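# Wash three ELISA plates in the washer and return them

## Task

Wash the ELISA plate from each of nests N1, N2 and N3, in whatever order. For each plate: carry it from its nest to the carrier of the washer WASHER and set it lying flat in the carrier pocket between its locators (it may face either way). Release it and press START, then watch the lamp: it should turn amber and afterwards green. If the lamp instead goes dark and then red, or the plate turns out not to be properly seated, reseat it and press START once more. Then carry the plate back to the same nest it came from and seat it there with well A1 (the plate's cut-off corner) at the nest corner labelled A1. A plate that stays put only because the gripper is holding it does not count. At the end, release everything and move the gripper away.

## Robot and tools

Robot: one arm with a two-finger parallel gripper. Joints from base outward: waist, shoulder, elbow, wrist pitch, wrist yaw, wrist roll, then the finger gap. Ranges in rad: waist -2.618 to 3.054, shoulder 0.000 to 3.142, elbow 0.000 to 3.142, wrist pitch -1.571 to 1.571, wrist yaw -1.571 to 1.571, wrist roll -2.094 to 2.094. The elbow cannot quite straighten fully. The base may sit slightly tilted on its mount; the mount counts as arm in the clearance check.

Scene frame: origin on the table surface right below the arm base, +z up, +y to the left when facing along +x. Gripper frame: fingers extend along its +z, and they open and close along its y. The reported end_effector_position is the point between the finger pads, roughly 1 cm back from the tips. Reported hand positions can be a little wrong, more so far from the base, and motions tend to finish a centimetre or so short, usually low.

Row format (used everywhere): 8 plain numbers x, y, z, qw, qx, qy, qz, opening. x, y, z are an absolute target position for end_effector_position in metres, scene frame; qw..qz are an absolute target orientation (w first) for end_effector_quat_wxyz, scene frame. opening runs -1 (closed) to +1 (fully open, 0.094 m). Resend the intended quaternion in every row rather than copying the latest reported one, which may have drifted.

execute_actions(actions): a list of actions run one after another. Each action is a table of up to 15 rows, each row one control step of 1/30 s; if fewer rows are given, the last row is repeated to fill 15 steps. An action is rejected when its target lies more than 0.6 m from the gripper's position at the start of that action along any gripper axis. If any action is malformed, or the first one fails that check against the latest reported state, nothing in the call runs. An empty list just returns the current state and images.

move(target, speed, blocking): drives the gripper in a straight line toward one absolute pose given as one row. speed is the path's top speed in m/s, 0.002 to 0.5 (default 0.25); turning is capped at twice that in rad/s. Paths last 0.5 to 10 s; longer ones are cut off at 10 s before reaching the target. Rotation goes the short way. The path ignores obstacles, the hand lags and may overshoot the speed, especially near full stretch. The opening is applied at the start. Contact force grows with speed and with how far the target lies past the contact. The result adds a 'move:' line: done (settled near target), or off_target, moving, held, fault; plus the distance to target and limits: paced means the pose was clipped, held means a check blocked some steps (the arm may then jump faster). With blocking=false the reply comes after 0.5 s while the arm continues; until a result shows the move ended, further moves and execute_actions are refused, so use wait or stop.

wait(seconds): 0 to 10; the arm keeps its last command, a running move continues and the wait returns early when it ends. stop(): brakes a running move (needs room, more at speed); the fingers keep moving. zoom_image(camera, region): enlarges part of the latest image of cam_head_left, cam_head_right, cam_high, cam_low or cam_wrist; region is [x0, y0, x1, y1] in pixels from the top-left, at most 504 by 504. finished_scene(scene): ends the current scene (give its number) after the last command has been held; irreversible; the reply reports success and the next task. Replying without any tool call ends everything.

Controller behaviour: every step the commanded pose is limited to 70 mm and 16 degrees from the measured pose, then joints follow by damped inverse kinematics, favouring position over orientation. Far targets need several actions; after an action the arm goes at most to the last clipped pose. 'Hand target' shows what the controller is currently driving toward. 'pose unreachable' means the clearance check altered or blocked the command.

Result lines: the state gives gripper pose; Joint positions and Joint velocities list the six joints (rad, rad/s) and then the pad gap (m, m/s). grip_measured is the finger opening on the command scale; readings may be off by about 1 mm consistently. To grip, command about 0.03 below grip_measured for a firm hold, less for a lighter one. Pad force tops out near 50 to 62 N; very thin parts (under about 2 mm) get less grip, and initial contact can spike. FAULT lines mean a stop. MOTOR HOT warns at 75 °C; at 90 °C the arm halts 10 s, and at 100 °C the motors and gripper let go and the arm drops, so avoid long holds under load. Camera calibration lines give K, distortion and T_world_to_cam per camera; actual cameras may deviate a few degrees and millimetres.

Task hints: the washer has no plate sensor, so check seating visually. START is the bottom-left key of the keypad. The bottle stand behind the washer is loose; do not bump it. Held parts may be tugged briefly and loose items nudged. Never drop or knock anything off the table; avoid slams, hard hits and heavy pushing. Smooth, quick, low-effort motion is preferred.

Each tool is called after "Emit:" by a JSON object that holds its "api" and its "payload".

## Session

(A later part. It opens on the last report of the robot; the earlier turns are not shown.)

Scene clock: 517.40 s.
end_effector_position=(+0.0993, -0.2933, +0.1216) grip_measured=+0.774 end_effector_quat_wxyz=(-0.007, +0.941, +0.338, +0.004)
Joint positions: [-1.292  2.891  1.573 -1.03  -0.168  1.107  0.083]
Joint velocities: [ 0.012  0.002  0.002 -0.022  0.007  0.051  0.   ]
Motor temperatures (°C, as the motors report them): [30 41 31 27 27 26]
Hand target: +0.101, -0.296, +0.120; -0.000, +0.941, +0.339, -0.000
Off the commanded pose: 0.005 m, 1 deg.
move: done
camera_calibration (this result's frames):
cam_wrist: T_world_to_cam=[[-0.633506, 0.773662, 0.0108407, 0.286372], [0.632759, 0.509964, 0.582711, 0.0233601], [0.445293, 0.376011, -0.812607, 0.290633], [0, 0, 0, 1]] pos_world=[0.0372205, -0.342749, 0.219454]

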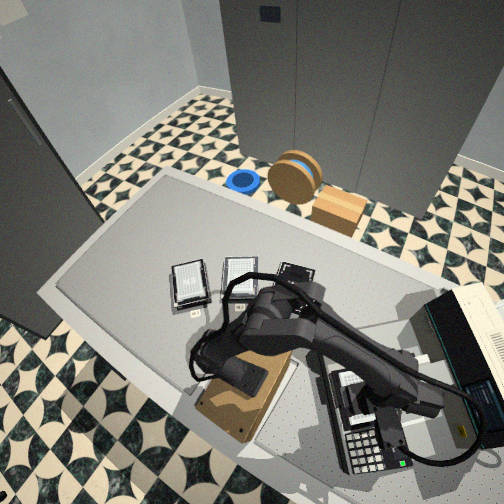

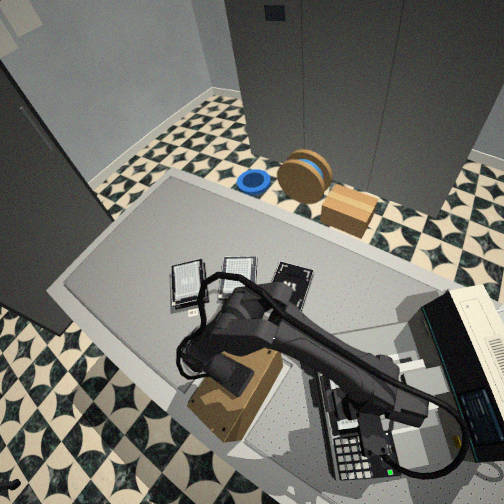

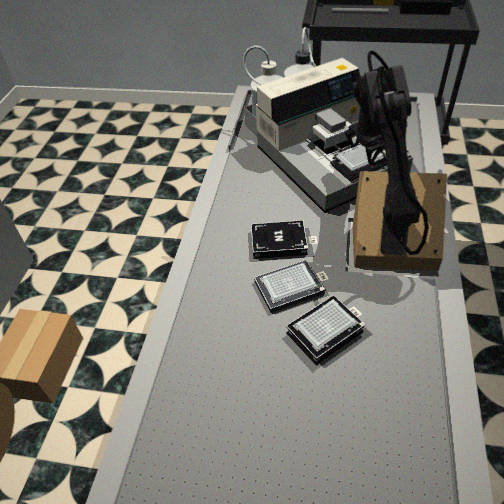

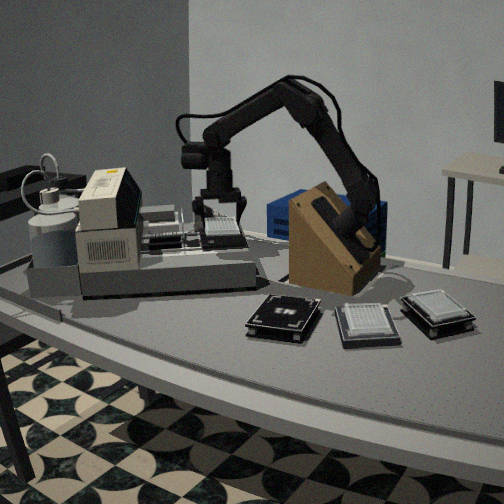

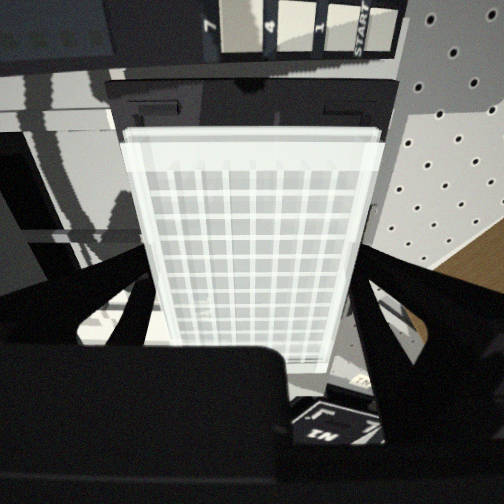

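Emit:
{"api": "execute_actions", "payload": {"actions": [[[0.1015,-0.2965,0.119,0,0.941,0.339,0,0.74],[0.1015,-0.2965,0.1184,0,0.941,0.339,0,0.74],[0.1015,-0.2965,0.1178,0,0.941,0.339,0,0.74],[0.1015,-0.2965,0.1172,0,0.941,0.339,0,0.74],[0.1015,-0.2965,0.1166,0,0.941,0.339,0,0.74],[0.1015,-0.2965,0.116,0,0.941,0.339,0,0.74],[0.1015,-0.2965,0.1154,0,0.941,0.339,0,0.74],[0.1015,-0.2965,0.1148,0,0.941,0.339,0,0.74],[0.1015,-0.2965,0.1142,0,0.941,0.339,0,0.74],[0.1015,-0.2965,0.1136,0,0.941,0.339,0,0.74],[0.1015,-0.2965,0.113,0,0.941,0.339,0,0.74],[0.1015,-0.2965,0.1124,0,0.941,0.339,0,0.74],[0.1015,-0.2965,0.1118,0,0.941,0.339,0,0.74],[0.1015,-0.2965,0.1112,0,0.941,0.339,0,0.74],[0.1015,-0.2965,0.1106,0,0.941,0.339,0,0.74]],[[0.1015,-0.2965,0.110,0,0.941,0.339,0,0.74],[0.1015,-0.2965,0.1093,0,0.941,0.339,0,0.74],[0.1015,-0.2965,0.1086,0,0.941,0.339,0,0.74],[0.1015,-0.2965,0.1079,0,0.941,0.339,0,0.74],[0.1015,-0.2965,0.1072,0,0.941,0.339,0,0.74],[0.1015,-0.2965,0.1065,0,0.941,0.339,0,0.74],[0.1015,-0.2965,0.1058,0,0.941,0.339,0,0.74],[0.1015,-0.2965,0.1051,0,0.941,0.339,0,0.74],[0.1015,-0.2965,0.1044,0,0.941,0.339,0,0.74],[0.1015,-0.2965,0.1037,0,0.941,0.339,0,0.74],[0.1015,-0.2965,0.103,0,0.941,0.339,0,0.74],[0.1015,-0.2965,0.1023,0,0.941,0.339,0,0.74],[0.1015,-0.2965,0.1016,0,0.941,0.339,0,0.74],[0.1015,-0.2965,0.1009,0,0.941,0.339,0,0.74],[0.1015,-0.2965,0.1002,0,0.941,0.339,0,0.74]],[[0.1015,-0.2965,0.100,0,0.941,0.339,0,0.74]]]}}

Scene clock: 531.90 s.
end_effector_position=(+0.0996, -0.2934, +0.1042) grip_measured=+0.774 end_effector_quat_wxyz=(-0.006, +0.941, +0.338, +0.004)
Joint positions: [-1.283  2.914  1.537 -0.97  -0.175  1.114  0.083]
Joint velocities: [ 0.012  0.007 -0.027  0.007 -0.037 -0.037 -0.   ]
Motor temperatures (°C, as the motors report them): [29 42 31 28 27 26]
Hand target: +0.101, -0.296, +0.100; -0.000, +0.941, +0.339, -0.000
Off the commanded pose: 0.006 m, 1 deg.
camera_calibration (this result's frames):
cam_wrist: T_world_to_cam=[[-0.633078, 0.774017, 0.0104675, 0.286965], [0.632956, 0.509823, 0.582621, 0.0332848], [0.445622, 0.37547, -0.812677, 0.276265], [0, 0, 0, 1]] pos_world=[0.0374937, -0.342814, 0.202118]

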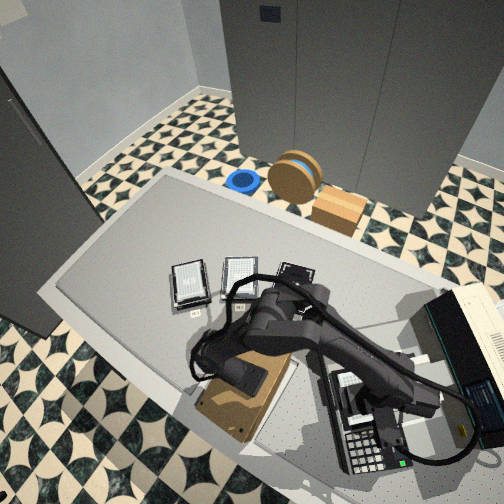

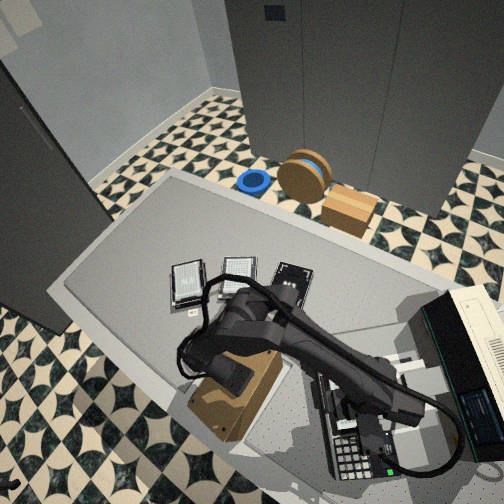

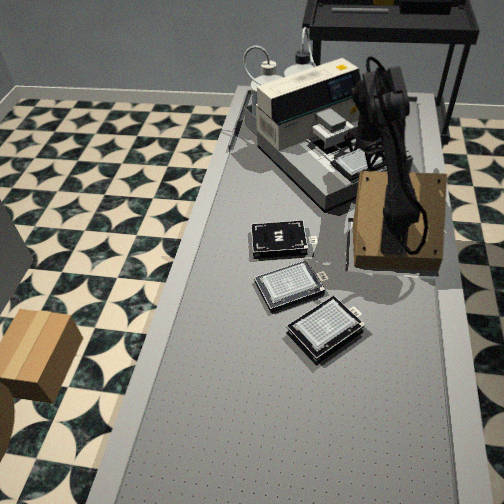

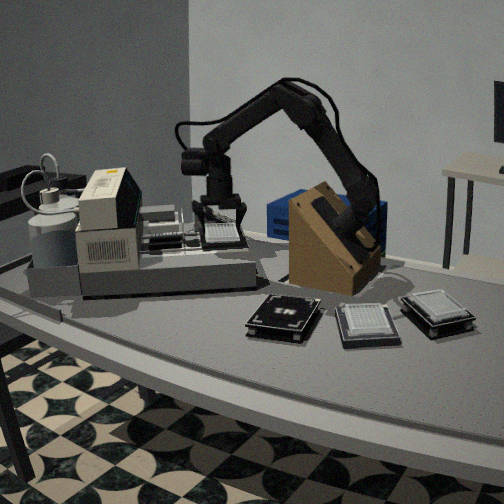

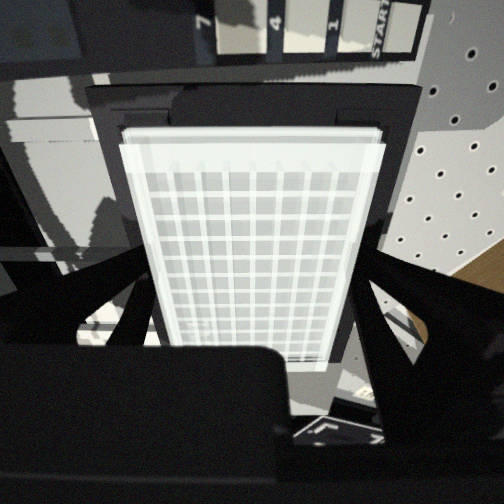

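Emit:
{"api": "execute_actions", "payload": {"actions": [[[0.1015,-0.2965,0.102,0,0.941,0.339,0,0.85]],[[0.1015,-0.2965,0.102,0,0.941,0.339,0,1]]]}}

Emit:
{"api": "move", "payload": {"target": [0.101,-0.299,0.175,0,0.941,0.339,0,1], "speed": 0.05}}

Emit:
{"api": "move", "payload": {"target": [0.006,-0.311,0.15,0.141,0.418,0.895,-0.066,-1], "speed": 0.2}}

Emit:
{"api": "move", "payload": {"target": [0.006,-0.311,0.103,0.141,0.418,0.895,-0.066,-1], "speed": 0.03}}

Scene clock: 539.07 s.
end_effector_position=(+0.0999, -0.2939, +0.1042) grip_measured=+1.000 end_effector_quat_wxyz=(-0.005, +0.941, +0.338, +0.004)
Joint positions: [-1.283  2.914  1.537 -0.968 -0.176  1.114  0.094]
Joint velocities: [-0.017 -0.012 -0.027  0.022  0.007  0.007  0.   ]
Motor temperatures (°C, as the motors report them): [28 43 31 28 27 26]
Hand target: +0.101, -0.296, +0.102; -0.000, +0.941, +0.339, -0.000
Off the commanded pose: 0.004 m, 1 deg.
camera_calibration (this result's frames):
cam_wrist: T_world_to_cam=[[-0.633083, 0.774043, 0.0079403, 0.287831], [0.632011, 0.510939, 0.582669, 0.0337532], [0.446954, 0.373897, -0.812671, 0.275705], [0, 0, 0, 1]] pos_world=[0.0376614, -0.343125, 0.202105]

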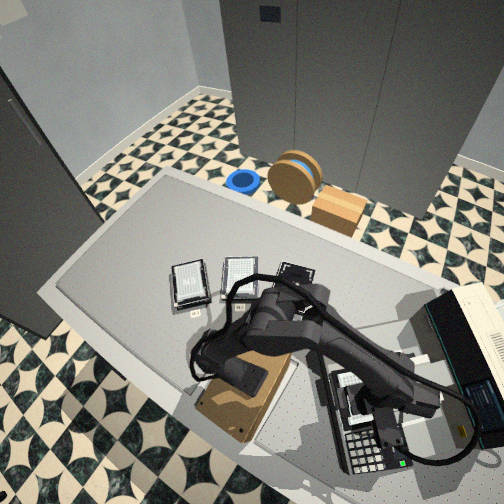

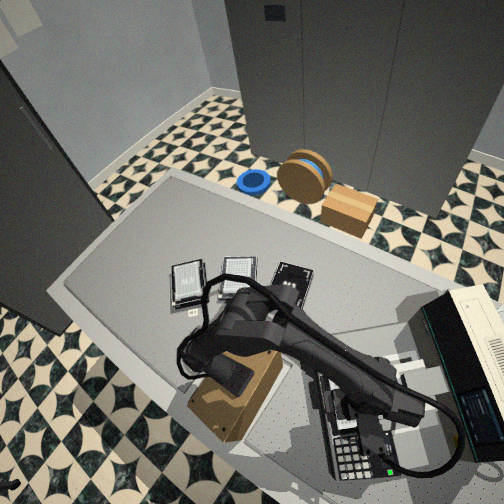

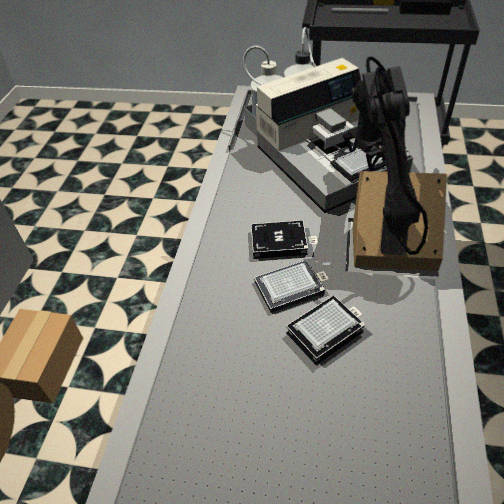

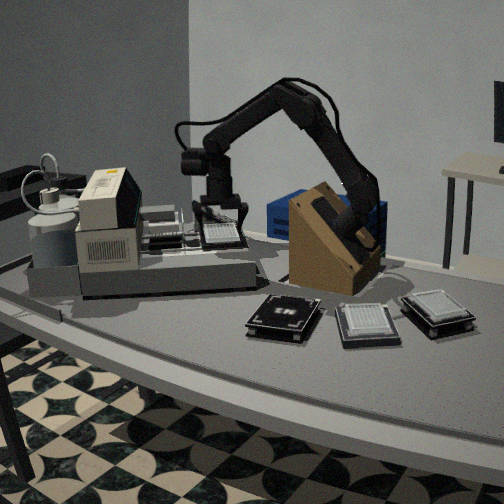

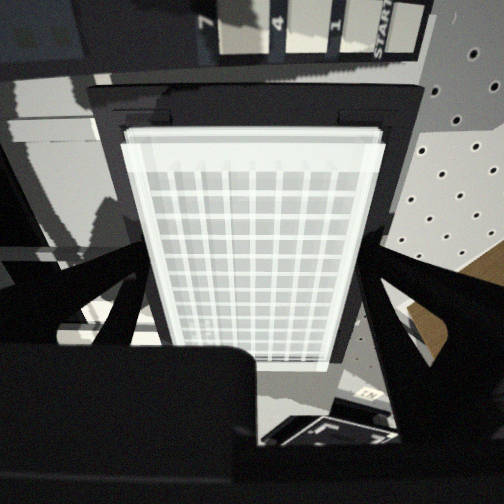

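Scene clock: 540.97 s.
end_effector_position=(+0.1040, -0.2940, +0.1537) grip_measured=+1.000 end_effector_quat_wxyz=(-0.021, +0.941, +0.337, +0.006)
Joint positions: [-1.295  2.895  1.711 -1.194 -0.167  1.102  0.094]
Joint velocities: [ 0.002 -0.002  0.002  0.007 -0.037  0.022  0.   ]
Motor temperatures (°C, as the motors report them): [28 43 31 28 27 26]
Hand target: +0.102, -0.300, +0.174; +0.000, +0.941, +0.339, +0.000
Off the commanded pose: 0.022 m, 3 deg.
move: off_target
camera_calibration (this result's frames):
cam_wrist: T_world_to_cam=[[-0.631967, 0.774112, 0.0370018, 0.285528], [0.636914, 0.491575, 0.593881, -0.00552021], [0.441541, 0.39888, -0.803702, 0.320623], [0, 0, 0, 1]] pos_world=[0.0423919, -0.346207, 0.250398]

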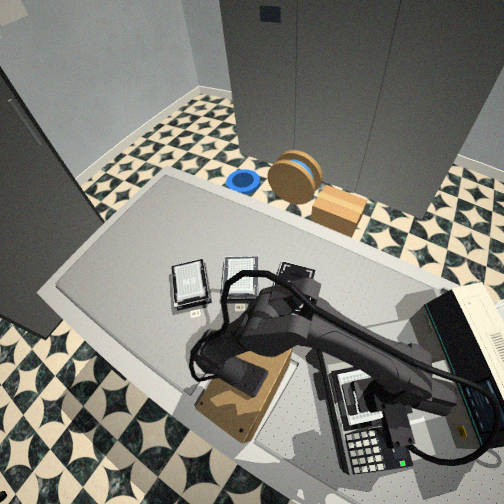

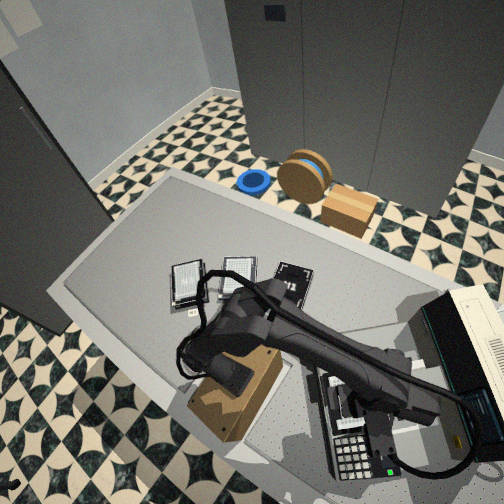

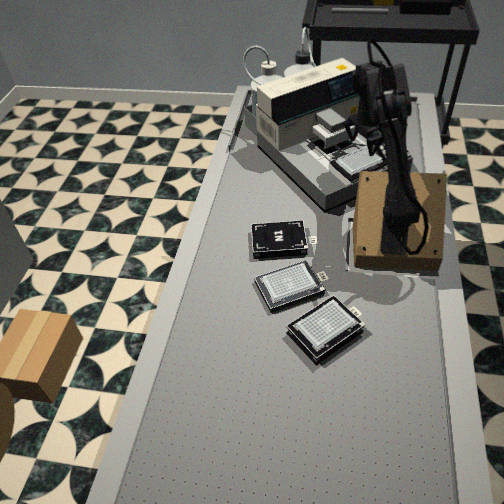

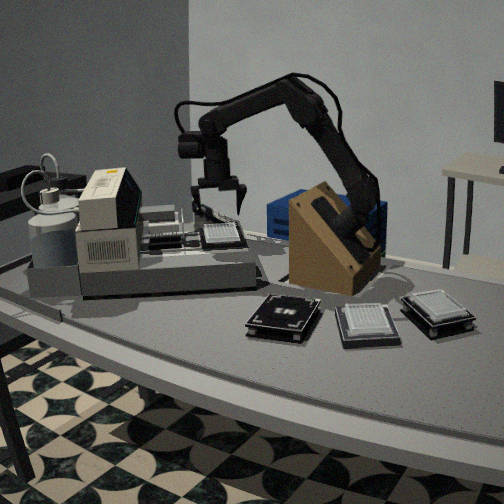

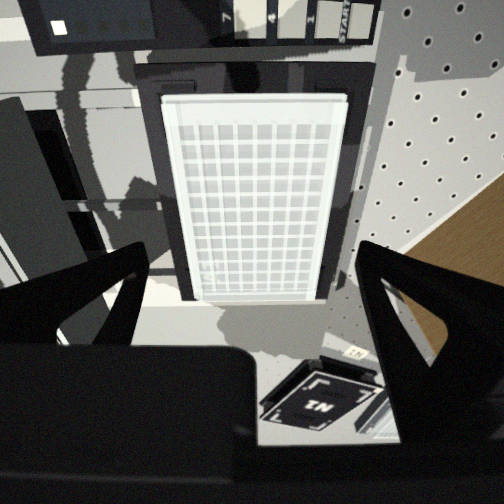

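Scene clock: 545.57 s.
end_effector_position=(+0.0090, -0.3041, +0.1379) grip_measured=-0.983 end_effector_quat_wxyz=(+0.125, +0.420, +0.898, -0.043)
Joint positions: [-1.655  2.707  1.318 -0.775 -0.105 -0.727  0.001]
Joint velocities: [ 0.002 -0.017  0.007  0.037 -0.022 -0.007 -0.001]
Motor temperatures (°C, as the motors report them): [28 44 31 28 27 26]
Hand target: +0.009, -0.311, +0.150; +0.144, +0.415, +0.896, -0.063
Off the commanded pose: 0.014 m, 3 deg.
move: off_target
camera_calibration (this result's frames):
cam_wrist: T_world_to_cam=[[-0.767295, -0.640734, -0.0268079, -0.186363], [-0.609784, 0.716013, 0.339837, 0.183857], [-0.19855, 0.277102, -0.940102, 0.341496], [0, 0, 0, 1]] pos_world=[0.0369214, -0.345682, 0.253563]

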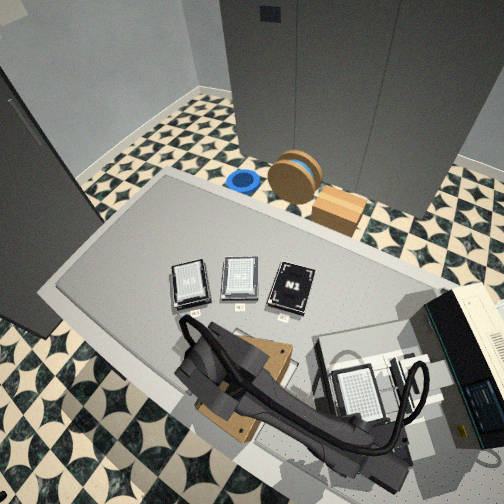

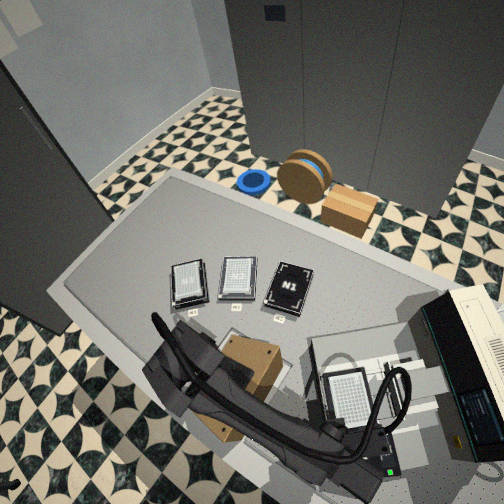

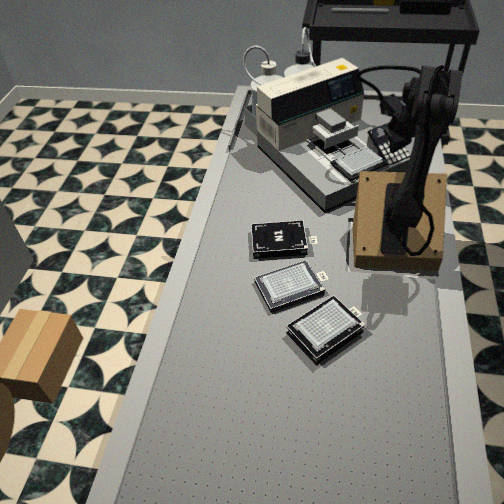

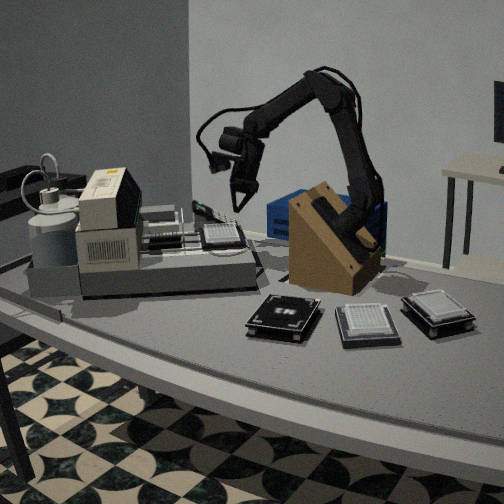

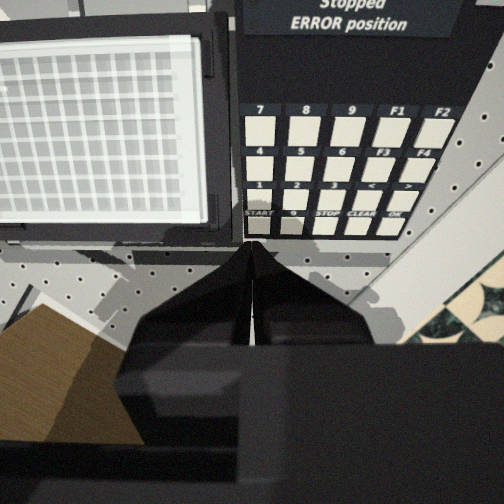

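Scene clock: 547.23 s.
end_effector_position=(+0.0069, -0.3065, +0.1041) grip_measured=-0.983 end_effector_quat_wxyz=(+0.134, +0.418, +0.896, -0.059)
Joint positions: [-1.675  2.744  1.214 -0.601 -0.099 -0.744  0.001]
Joint velocities: [-0.007 -0.017 -0.002 -0.007  0.037  0.007 -0.001]
Motor temperatures (°C, as the motors report them): [28 44 31 28 27 26]
Hand target: +0.006, -0.310, +0.103; +0.141, +0.418, +0.895, -0.066
Off the commanded pose: 0.005 m, 1 deg.
move: done
camera_calibration (this result's frames):
cam_wrist: T_world_to_cam=[[-0.768692, -0.639596, -0.0055258, -0.192272], [-0.609156, 0.729419, 0.311251, 0.202868], [-0.195044, 0.242622, -0.950312, 0.300415], [0, 0, 0, 1]] pos_world=[0.0343745, -0.343839, 0.221282]

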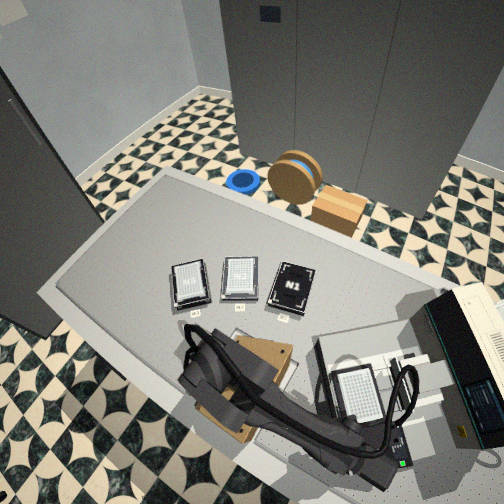

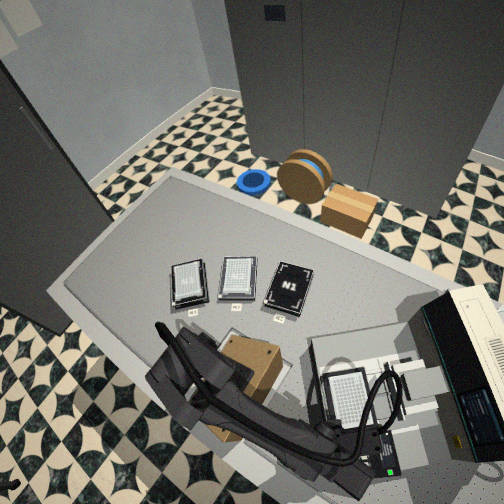

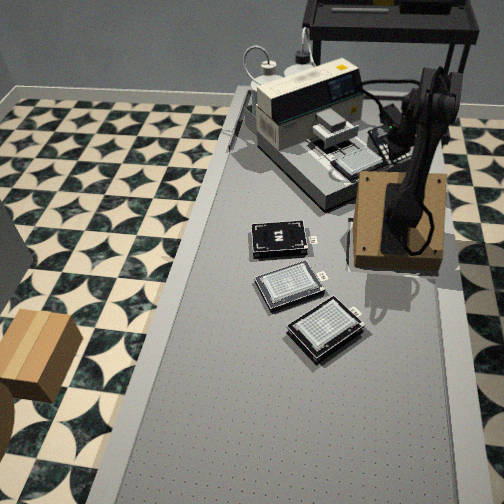

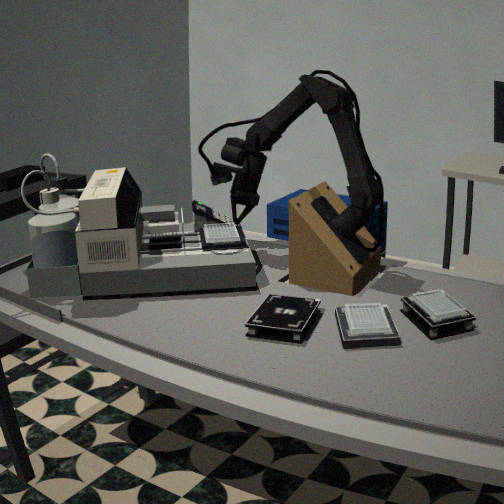

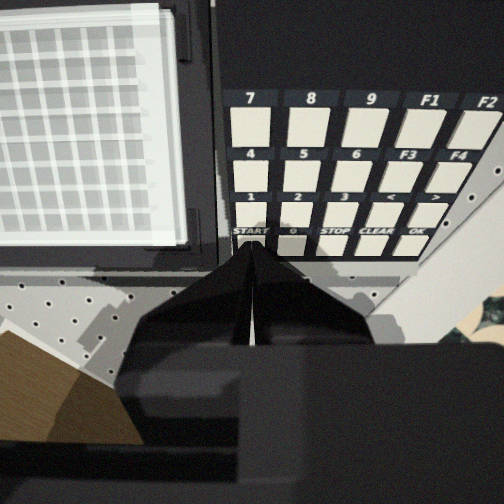

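Emit:
{"api": "move", "payload": {"target": [0.007,-0.311,0.083,0.141,0.418,0.895,-0.066,-1], "speed": 0.02}}

Emit:
{"api": "move", "payload": {"target": [0.005,-0.30,0.165,0.141,0.418,0.895,-0.066,-1], "speed": 0.06}}

Emit:
{"api": "move", "payload": {"target": [0.103,-0.299,0.17,0,0.941,0.339,0,1], "speed": 0.2}}

Emit:
{"api": "wait", "payload": {"seconds": 10}}

Emit:
{"api": "wait", "payload": {"seconds": 9}}

Scene clock: 553.43 s.
end_effector_position=(+0.0072, -0.3063, +0.0952) grip_measured=-0.983 end_effector_quat_wxyz=(+0.136, +0.419, +0.896, -0.059)
Joint positions: [-1.68   2.76   1.197 -0.567 -0.101 -0.748  0.001]
Joint velocities: [ 0.002 -0.012  0.007 -0.022  0.022 -0.022  0.   ]
Motor temperatures (°C, as the motors report them): [28 43 31 28 27 26]
Hand target: +0.007, -0.310, +0.083; +0.141, +0.418, +0.895, -0.065
Off the commanded pose: 0.013 m, 1 deg.
move: off_target
camera_calibration (this result's frames):
cam_wrist: T_world_to_cam=[[-0.768566, -0.639712, -0.00867413, -0.19164], [-0.61068, 0.729509, 0.308035, 0.20599], [-0.190726, 0.242042, -0.951336, 0.291812], [0, 0, 0, 1]] pos_world=[0.0341624, -0.343497, 0.212497]

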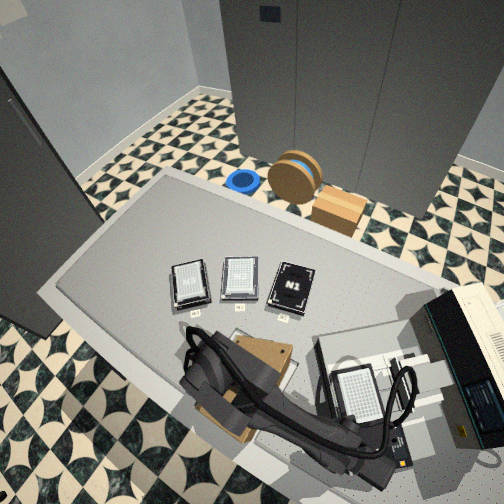

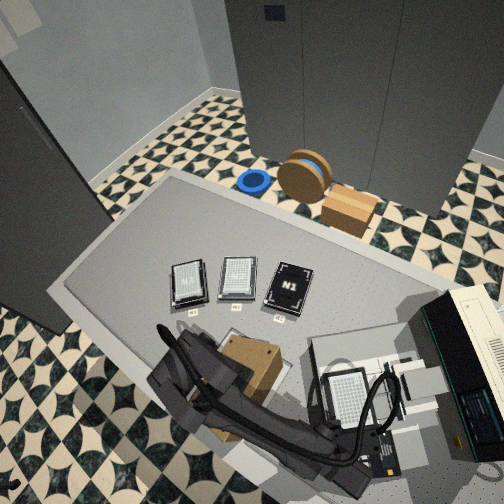

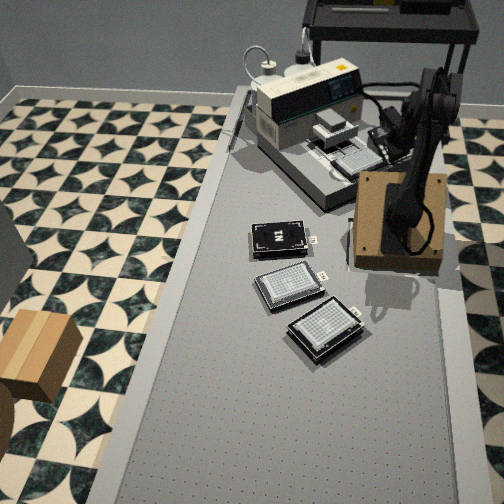

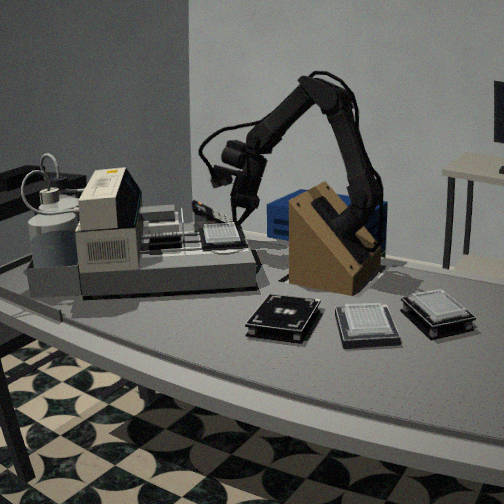

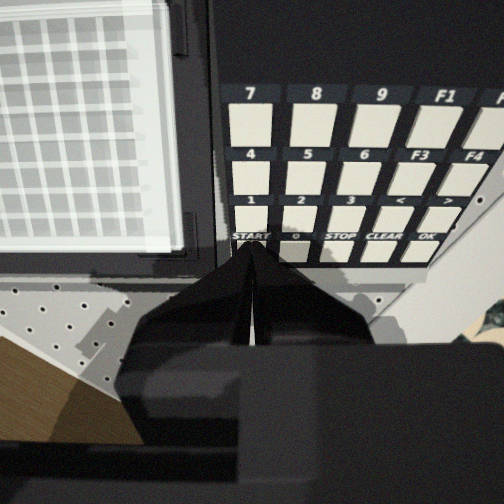

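Scene clock: 555.10 s.
end_effector_position=(+0.0022, -0.2935, +0.1459) grip_measured=-0.983 end_effector_quat_wxyz=(+0.131, +0.422, +0.896, -0.047)
Joint positions: [-1.68   2.649  1.272 -0.777 -0.1   -0.741  0.001]
Joint velocities: [-0.002 -0.007 -0.007  0.007  0.037 -0.007  0.   ]
Motor temperatures (°C, as the motors report them): [28 44 31 28 27 26]
Hand target: +0.005, -0.301, +0.165; +0.141, +0.418, +0.895, -0.066
Off the commanded pose: 0.020 m, 2 deg.
move: off_target
camera_calibration (this result's frames):
cam_wrist: T_world_to_cam=[[-0.77091, -0.636397, -0.0263748, -0.183325], [-0.608547, 0.723683, 0.325505, 0.17371], [-0.188064, 0.266986, -0.945172, 0.342417], [0, 0, 0, 1]] pos_world=[0.0287797, -0.333798, 0.262264]

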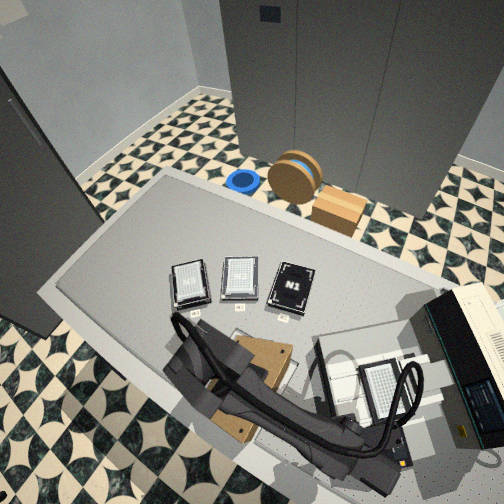

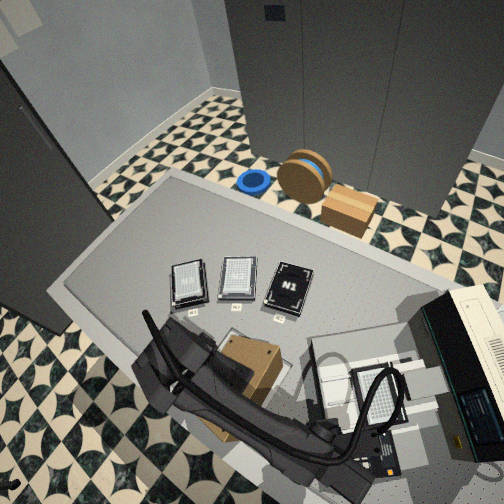

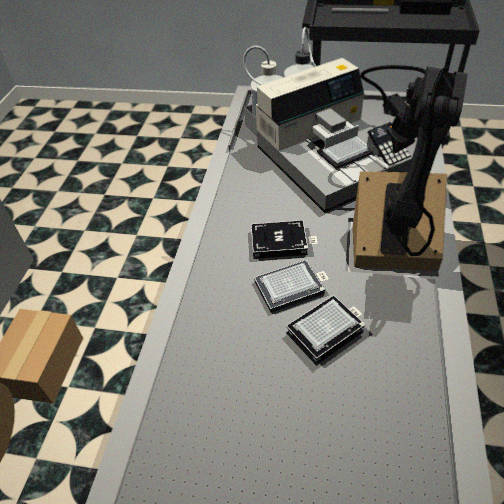

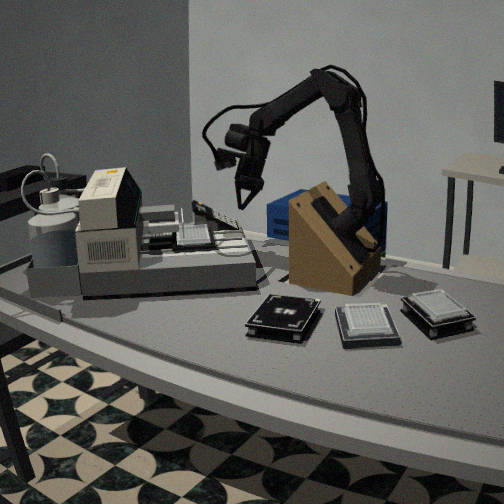

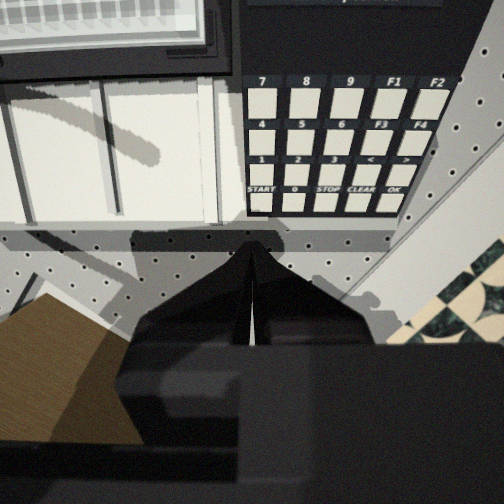

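Scene clock: 559.63 s.
end_effector_position=(+0.0969, -0.2961, +0.1636) grip_measured=+1.000 end_effector_quat_wxyz=(-0.003, +0.942, +0.336, -0.000)
Joint positions: [-1.315  2.854  1.684 -1.173 -0.145  1.096  0.094]
Joint velocities: [-0.022  0.017  0.007 -0.007 -0.022 -0.037  0.   ]
Motor temperatures (°C, as the motors report them): [28 43 32 28 27 26]
Hand target: +0.100, -0.299, +0.169; -0.000, +0.942, +0.335, -0.004
Off the commanded pose: 0.009 m, 0 deg.
move: done
camera_calibration (this result's frames):
cam_wrist: T_world_to_cam=[[-0.630612, 0.776062, 0.00744905, 0.287597], [0.638087, 0.512985, 0.574188, 0.00355522], [0.441784, 0.366843, -0.81869, 0.32554], [0, 0, 0, 1]] pos_world=[0.035275, -0.344439, 0.262332]

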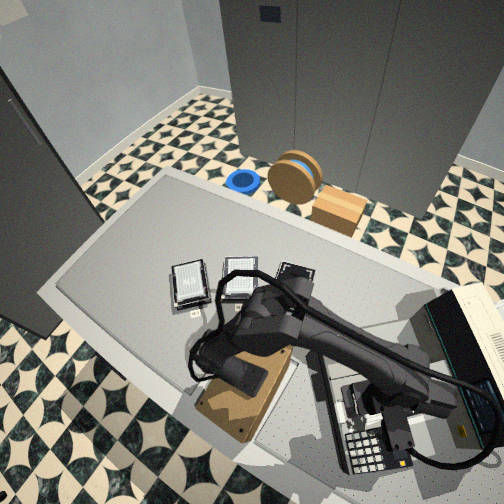

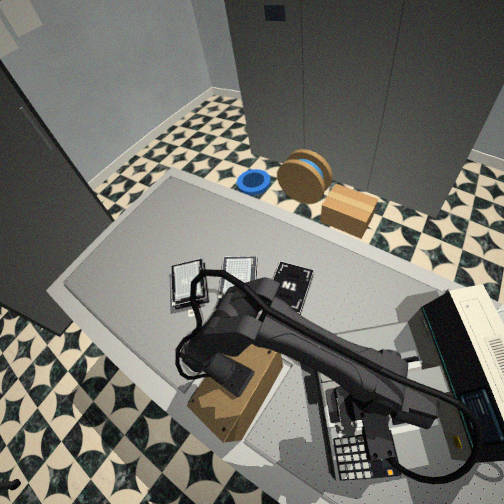

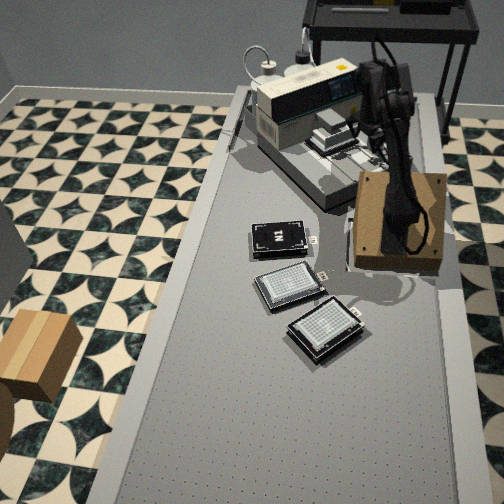

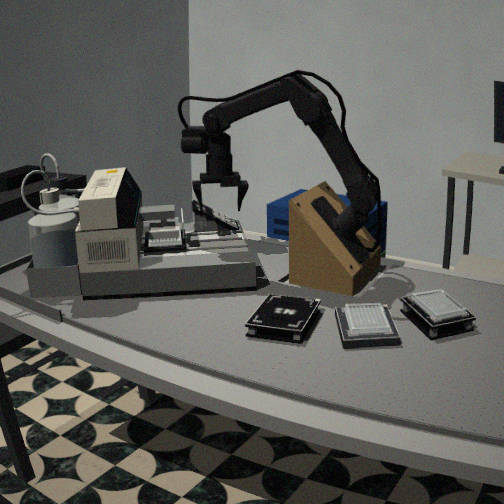

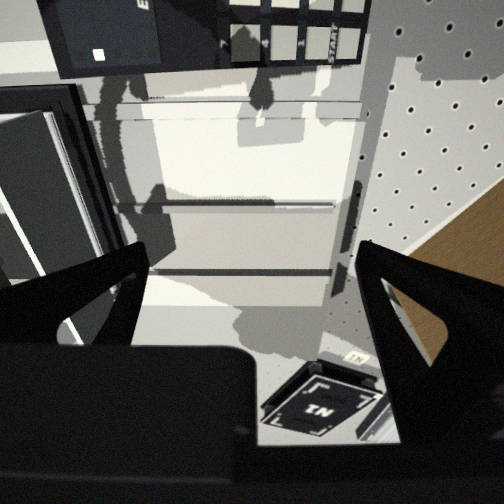

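Scene clock: 569.63 s.
end_effector_position=(+0.0970, -0.2959, +0.1637) grip_measured=+1.000 end_effector_quat_wxyz=(-0.004, +0.942, +0.335, -0.000)
Joint positions: [-1.315  2.854  1.685 -1.174 -0.145  1.098  0.094]
Joint velocities: [-0.002 -0.012 -0.002  0.051  0.037 -0.081  0.   ]
Motor temperatures (°C, as the motors report them): [28 43 32 28 27 26]
Hand target: +0.100, -0.299, +0.169; -0.000, +0.942, +0.335, -0.004
Off the commanded pose: 0.009 m, 1 deg.
wait: 10.00 s; at rest by 0.17 s
camera_calibration (this result's frames):
cam_wrist: T_world_to_cam=[[-0.629044, 0.777329, 0.00795249, 0.28762], [0.639005, 0.511227, 0.574733, 0.00267872], [0.442691, 0.366614, -0.818302, 0.325311], [0, 0, 0, 1]] pos_world=[0.0352013, -0.344208, 0.262376]

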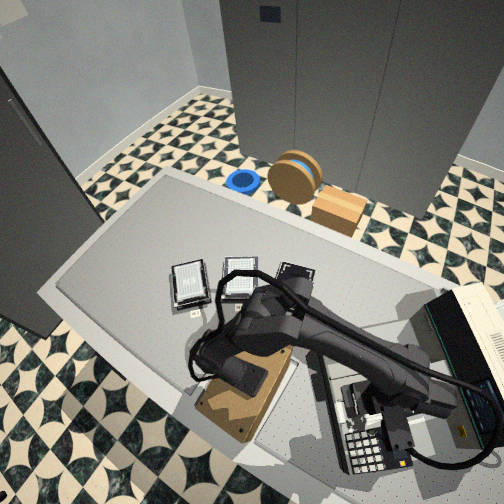

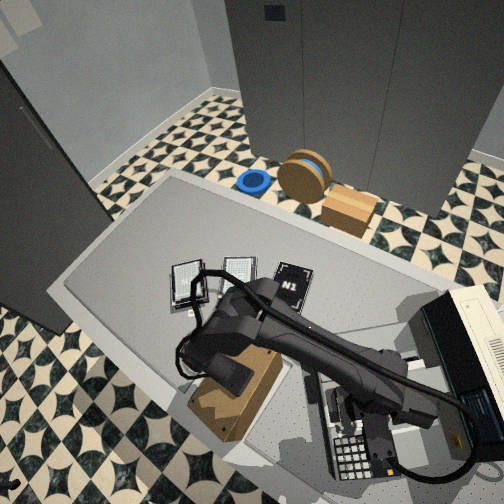

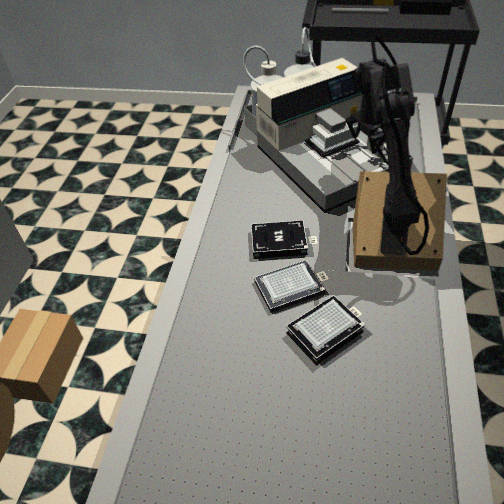

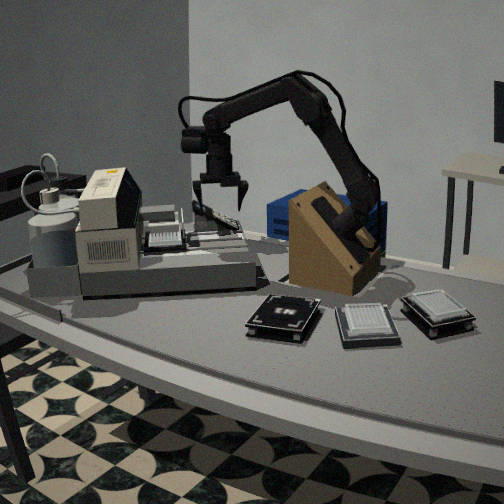

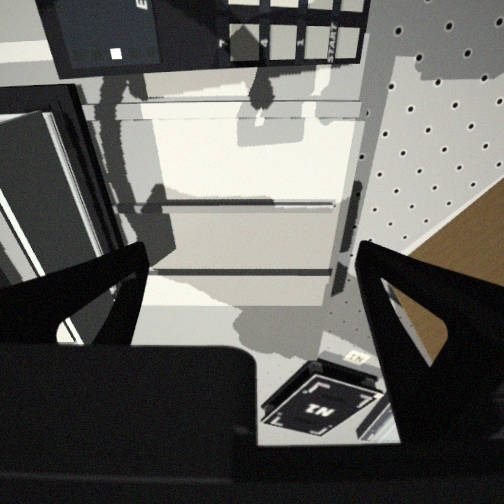

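Scene clock: 578.63 s.
end_effector_position=(+0.0970, -0.2959, +0.1637) grip_measured=+1.000 end_effector_quat_wxyz=(-0.004, +0.942, +0.335, -0.000)
Joint positions: [-1.315  2.854  1.685 -1.174 -0.145  1.098  0.094]
Joint velocities: [-0.002  0.012  0.007 -0.022 -0.037  0.022  0.   ]
Motor temperatures (°C, as the motors report them): [28 44 33 27 27 26]
Hand target: +0.100, -0.299, +0.169; -0.000, +0.942, +0.336, -0.004
Off the commanded pose: 0.009 m, 1 deg.
wait: 9.00 s; at rest by 0.17 s
camera_calibration (this result's frames):
cam_wrist: T_world_to_cam=[[-0.629044, 0.777329, 0.00795249, 0.28762], [0.639005, 0.511227, 0.574733, 0.00267872], [0.442691, 0.366614, -0.818302, 0.325311], [0, 0, 0, 1]] pos_world=[0.0352013, -0.344208, 0.262376]

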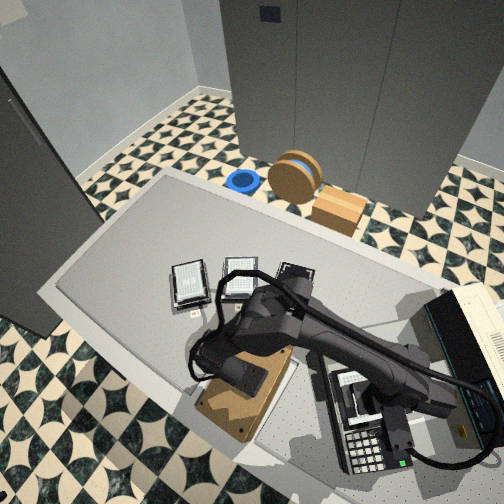

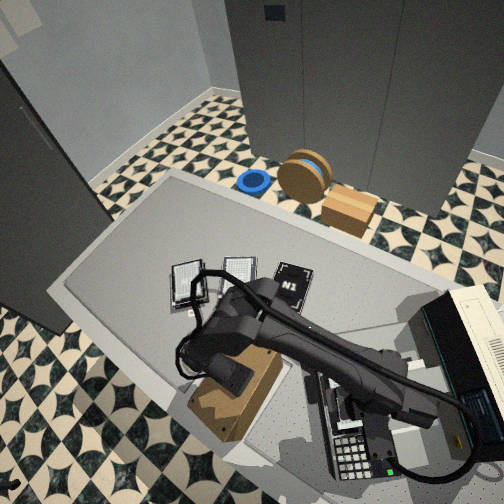

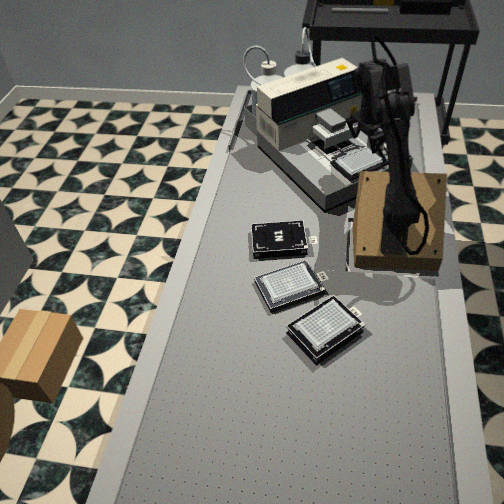

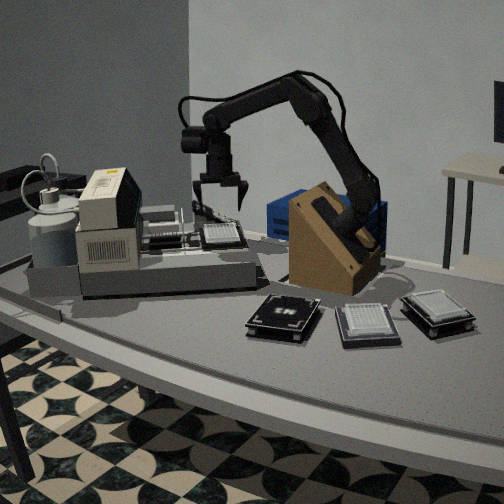

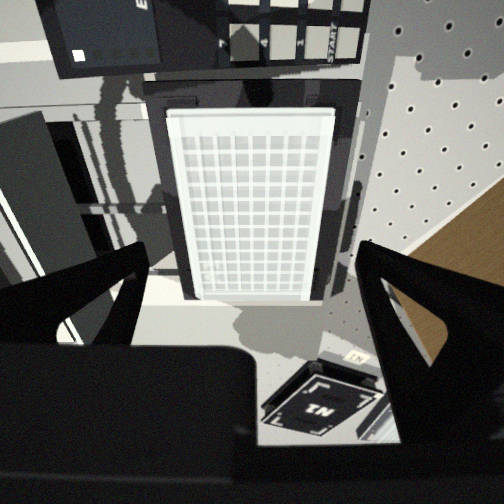

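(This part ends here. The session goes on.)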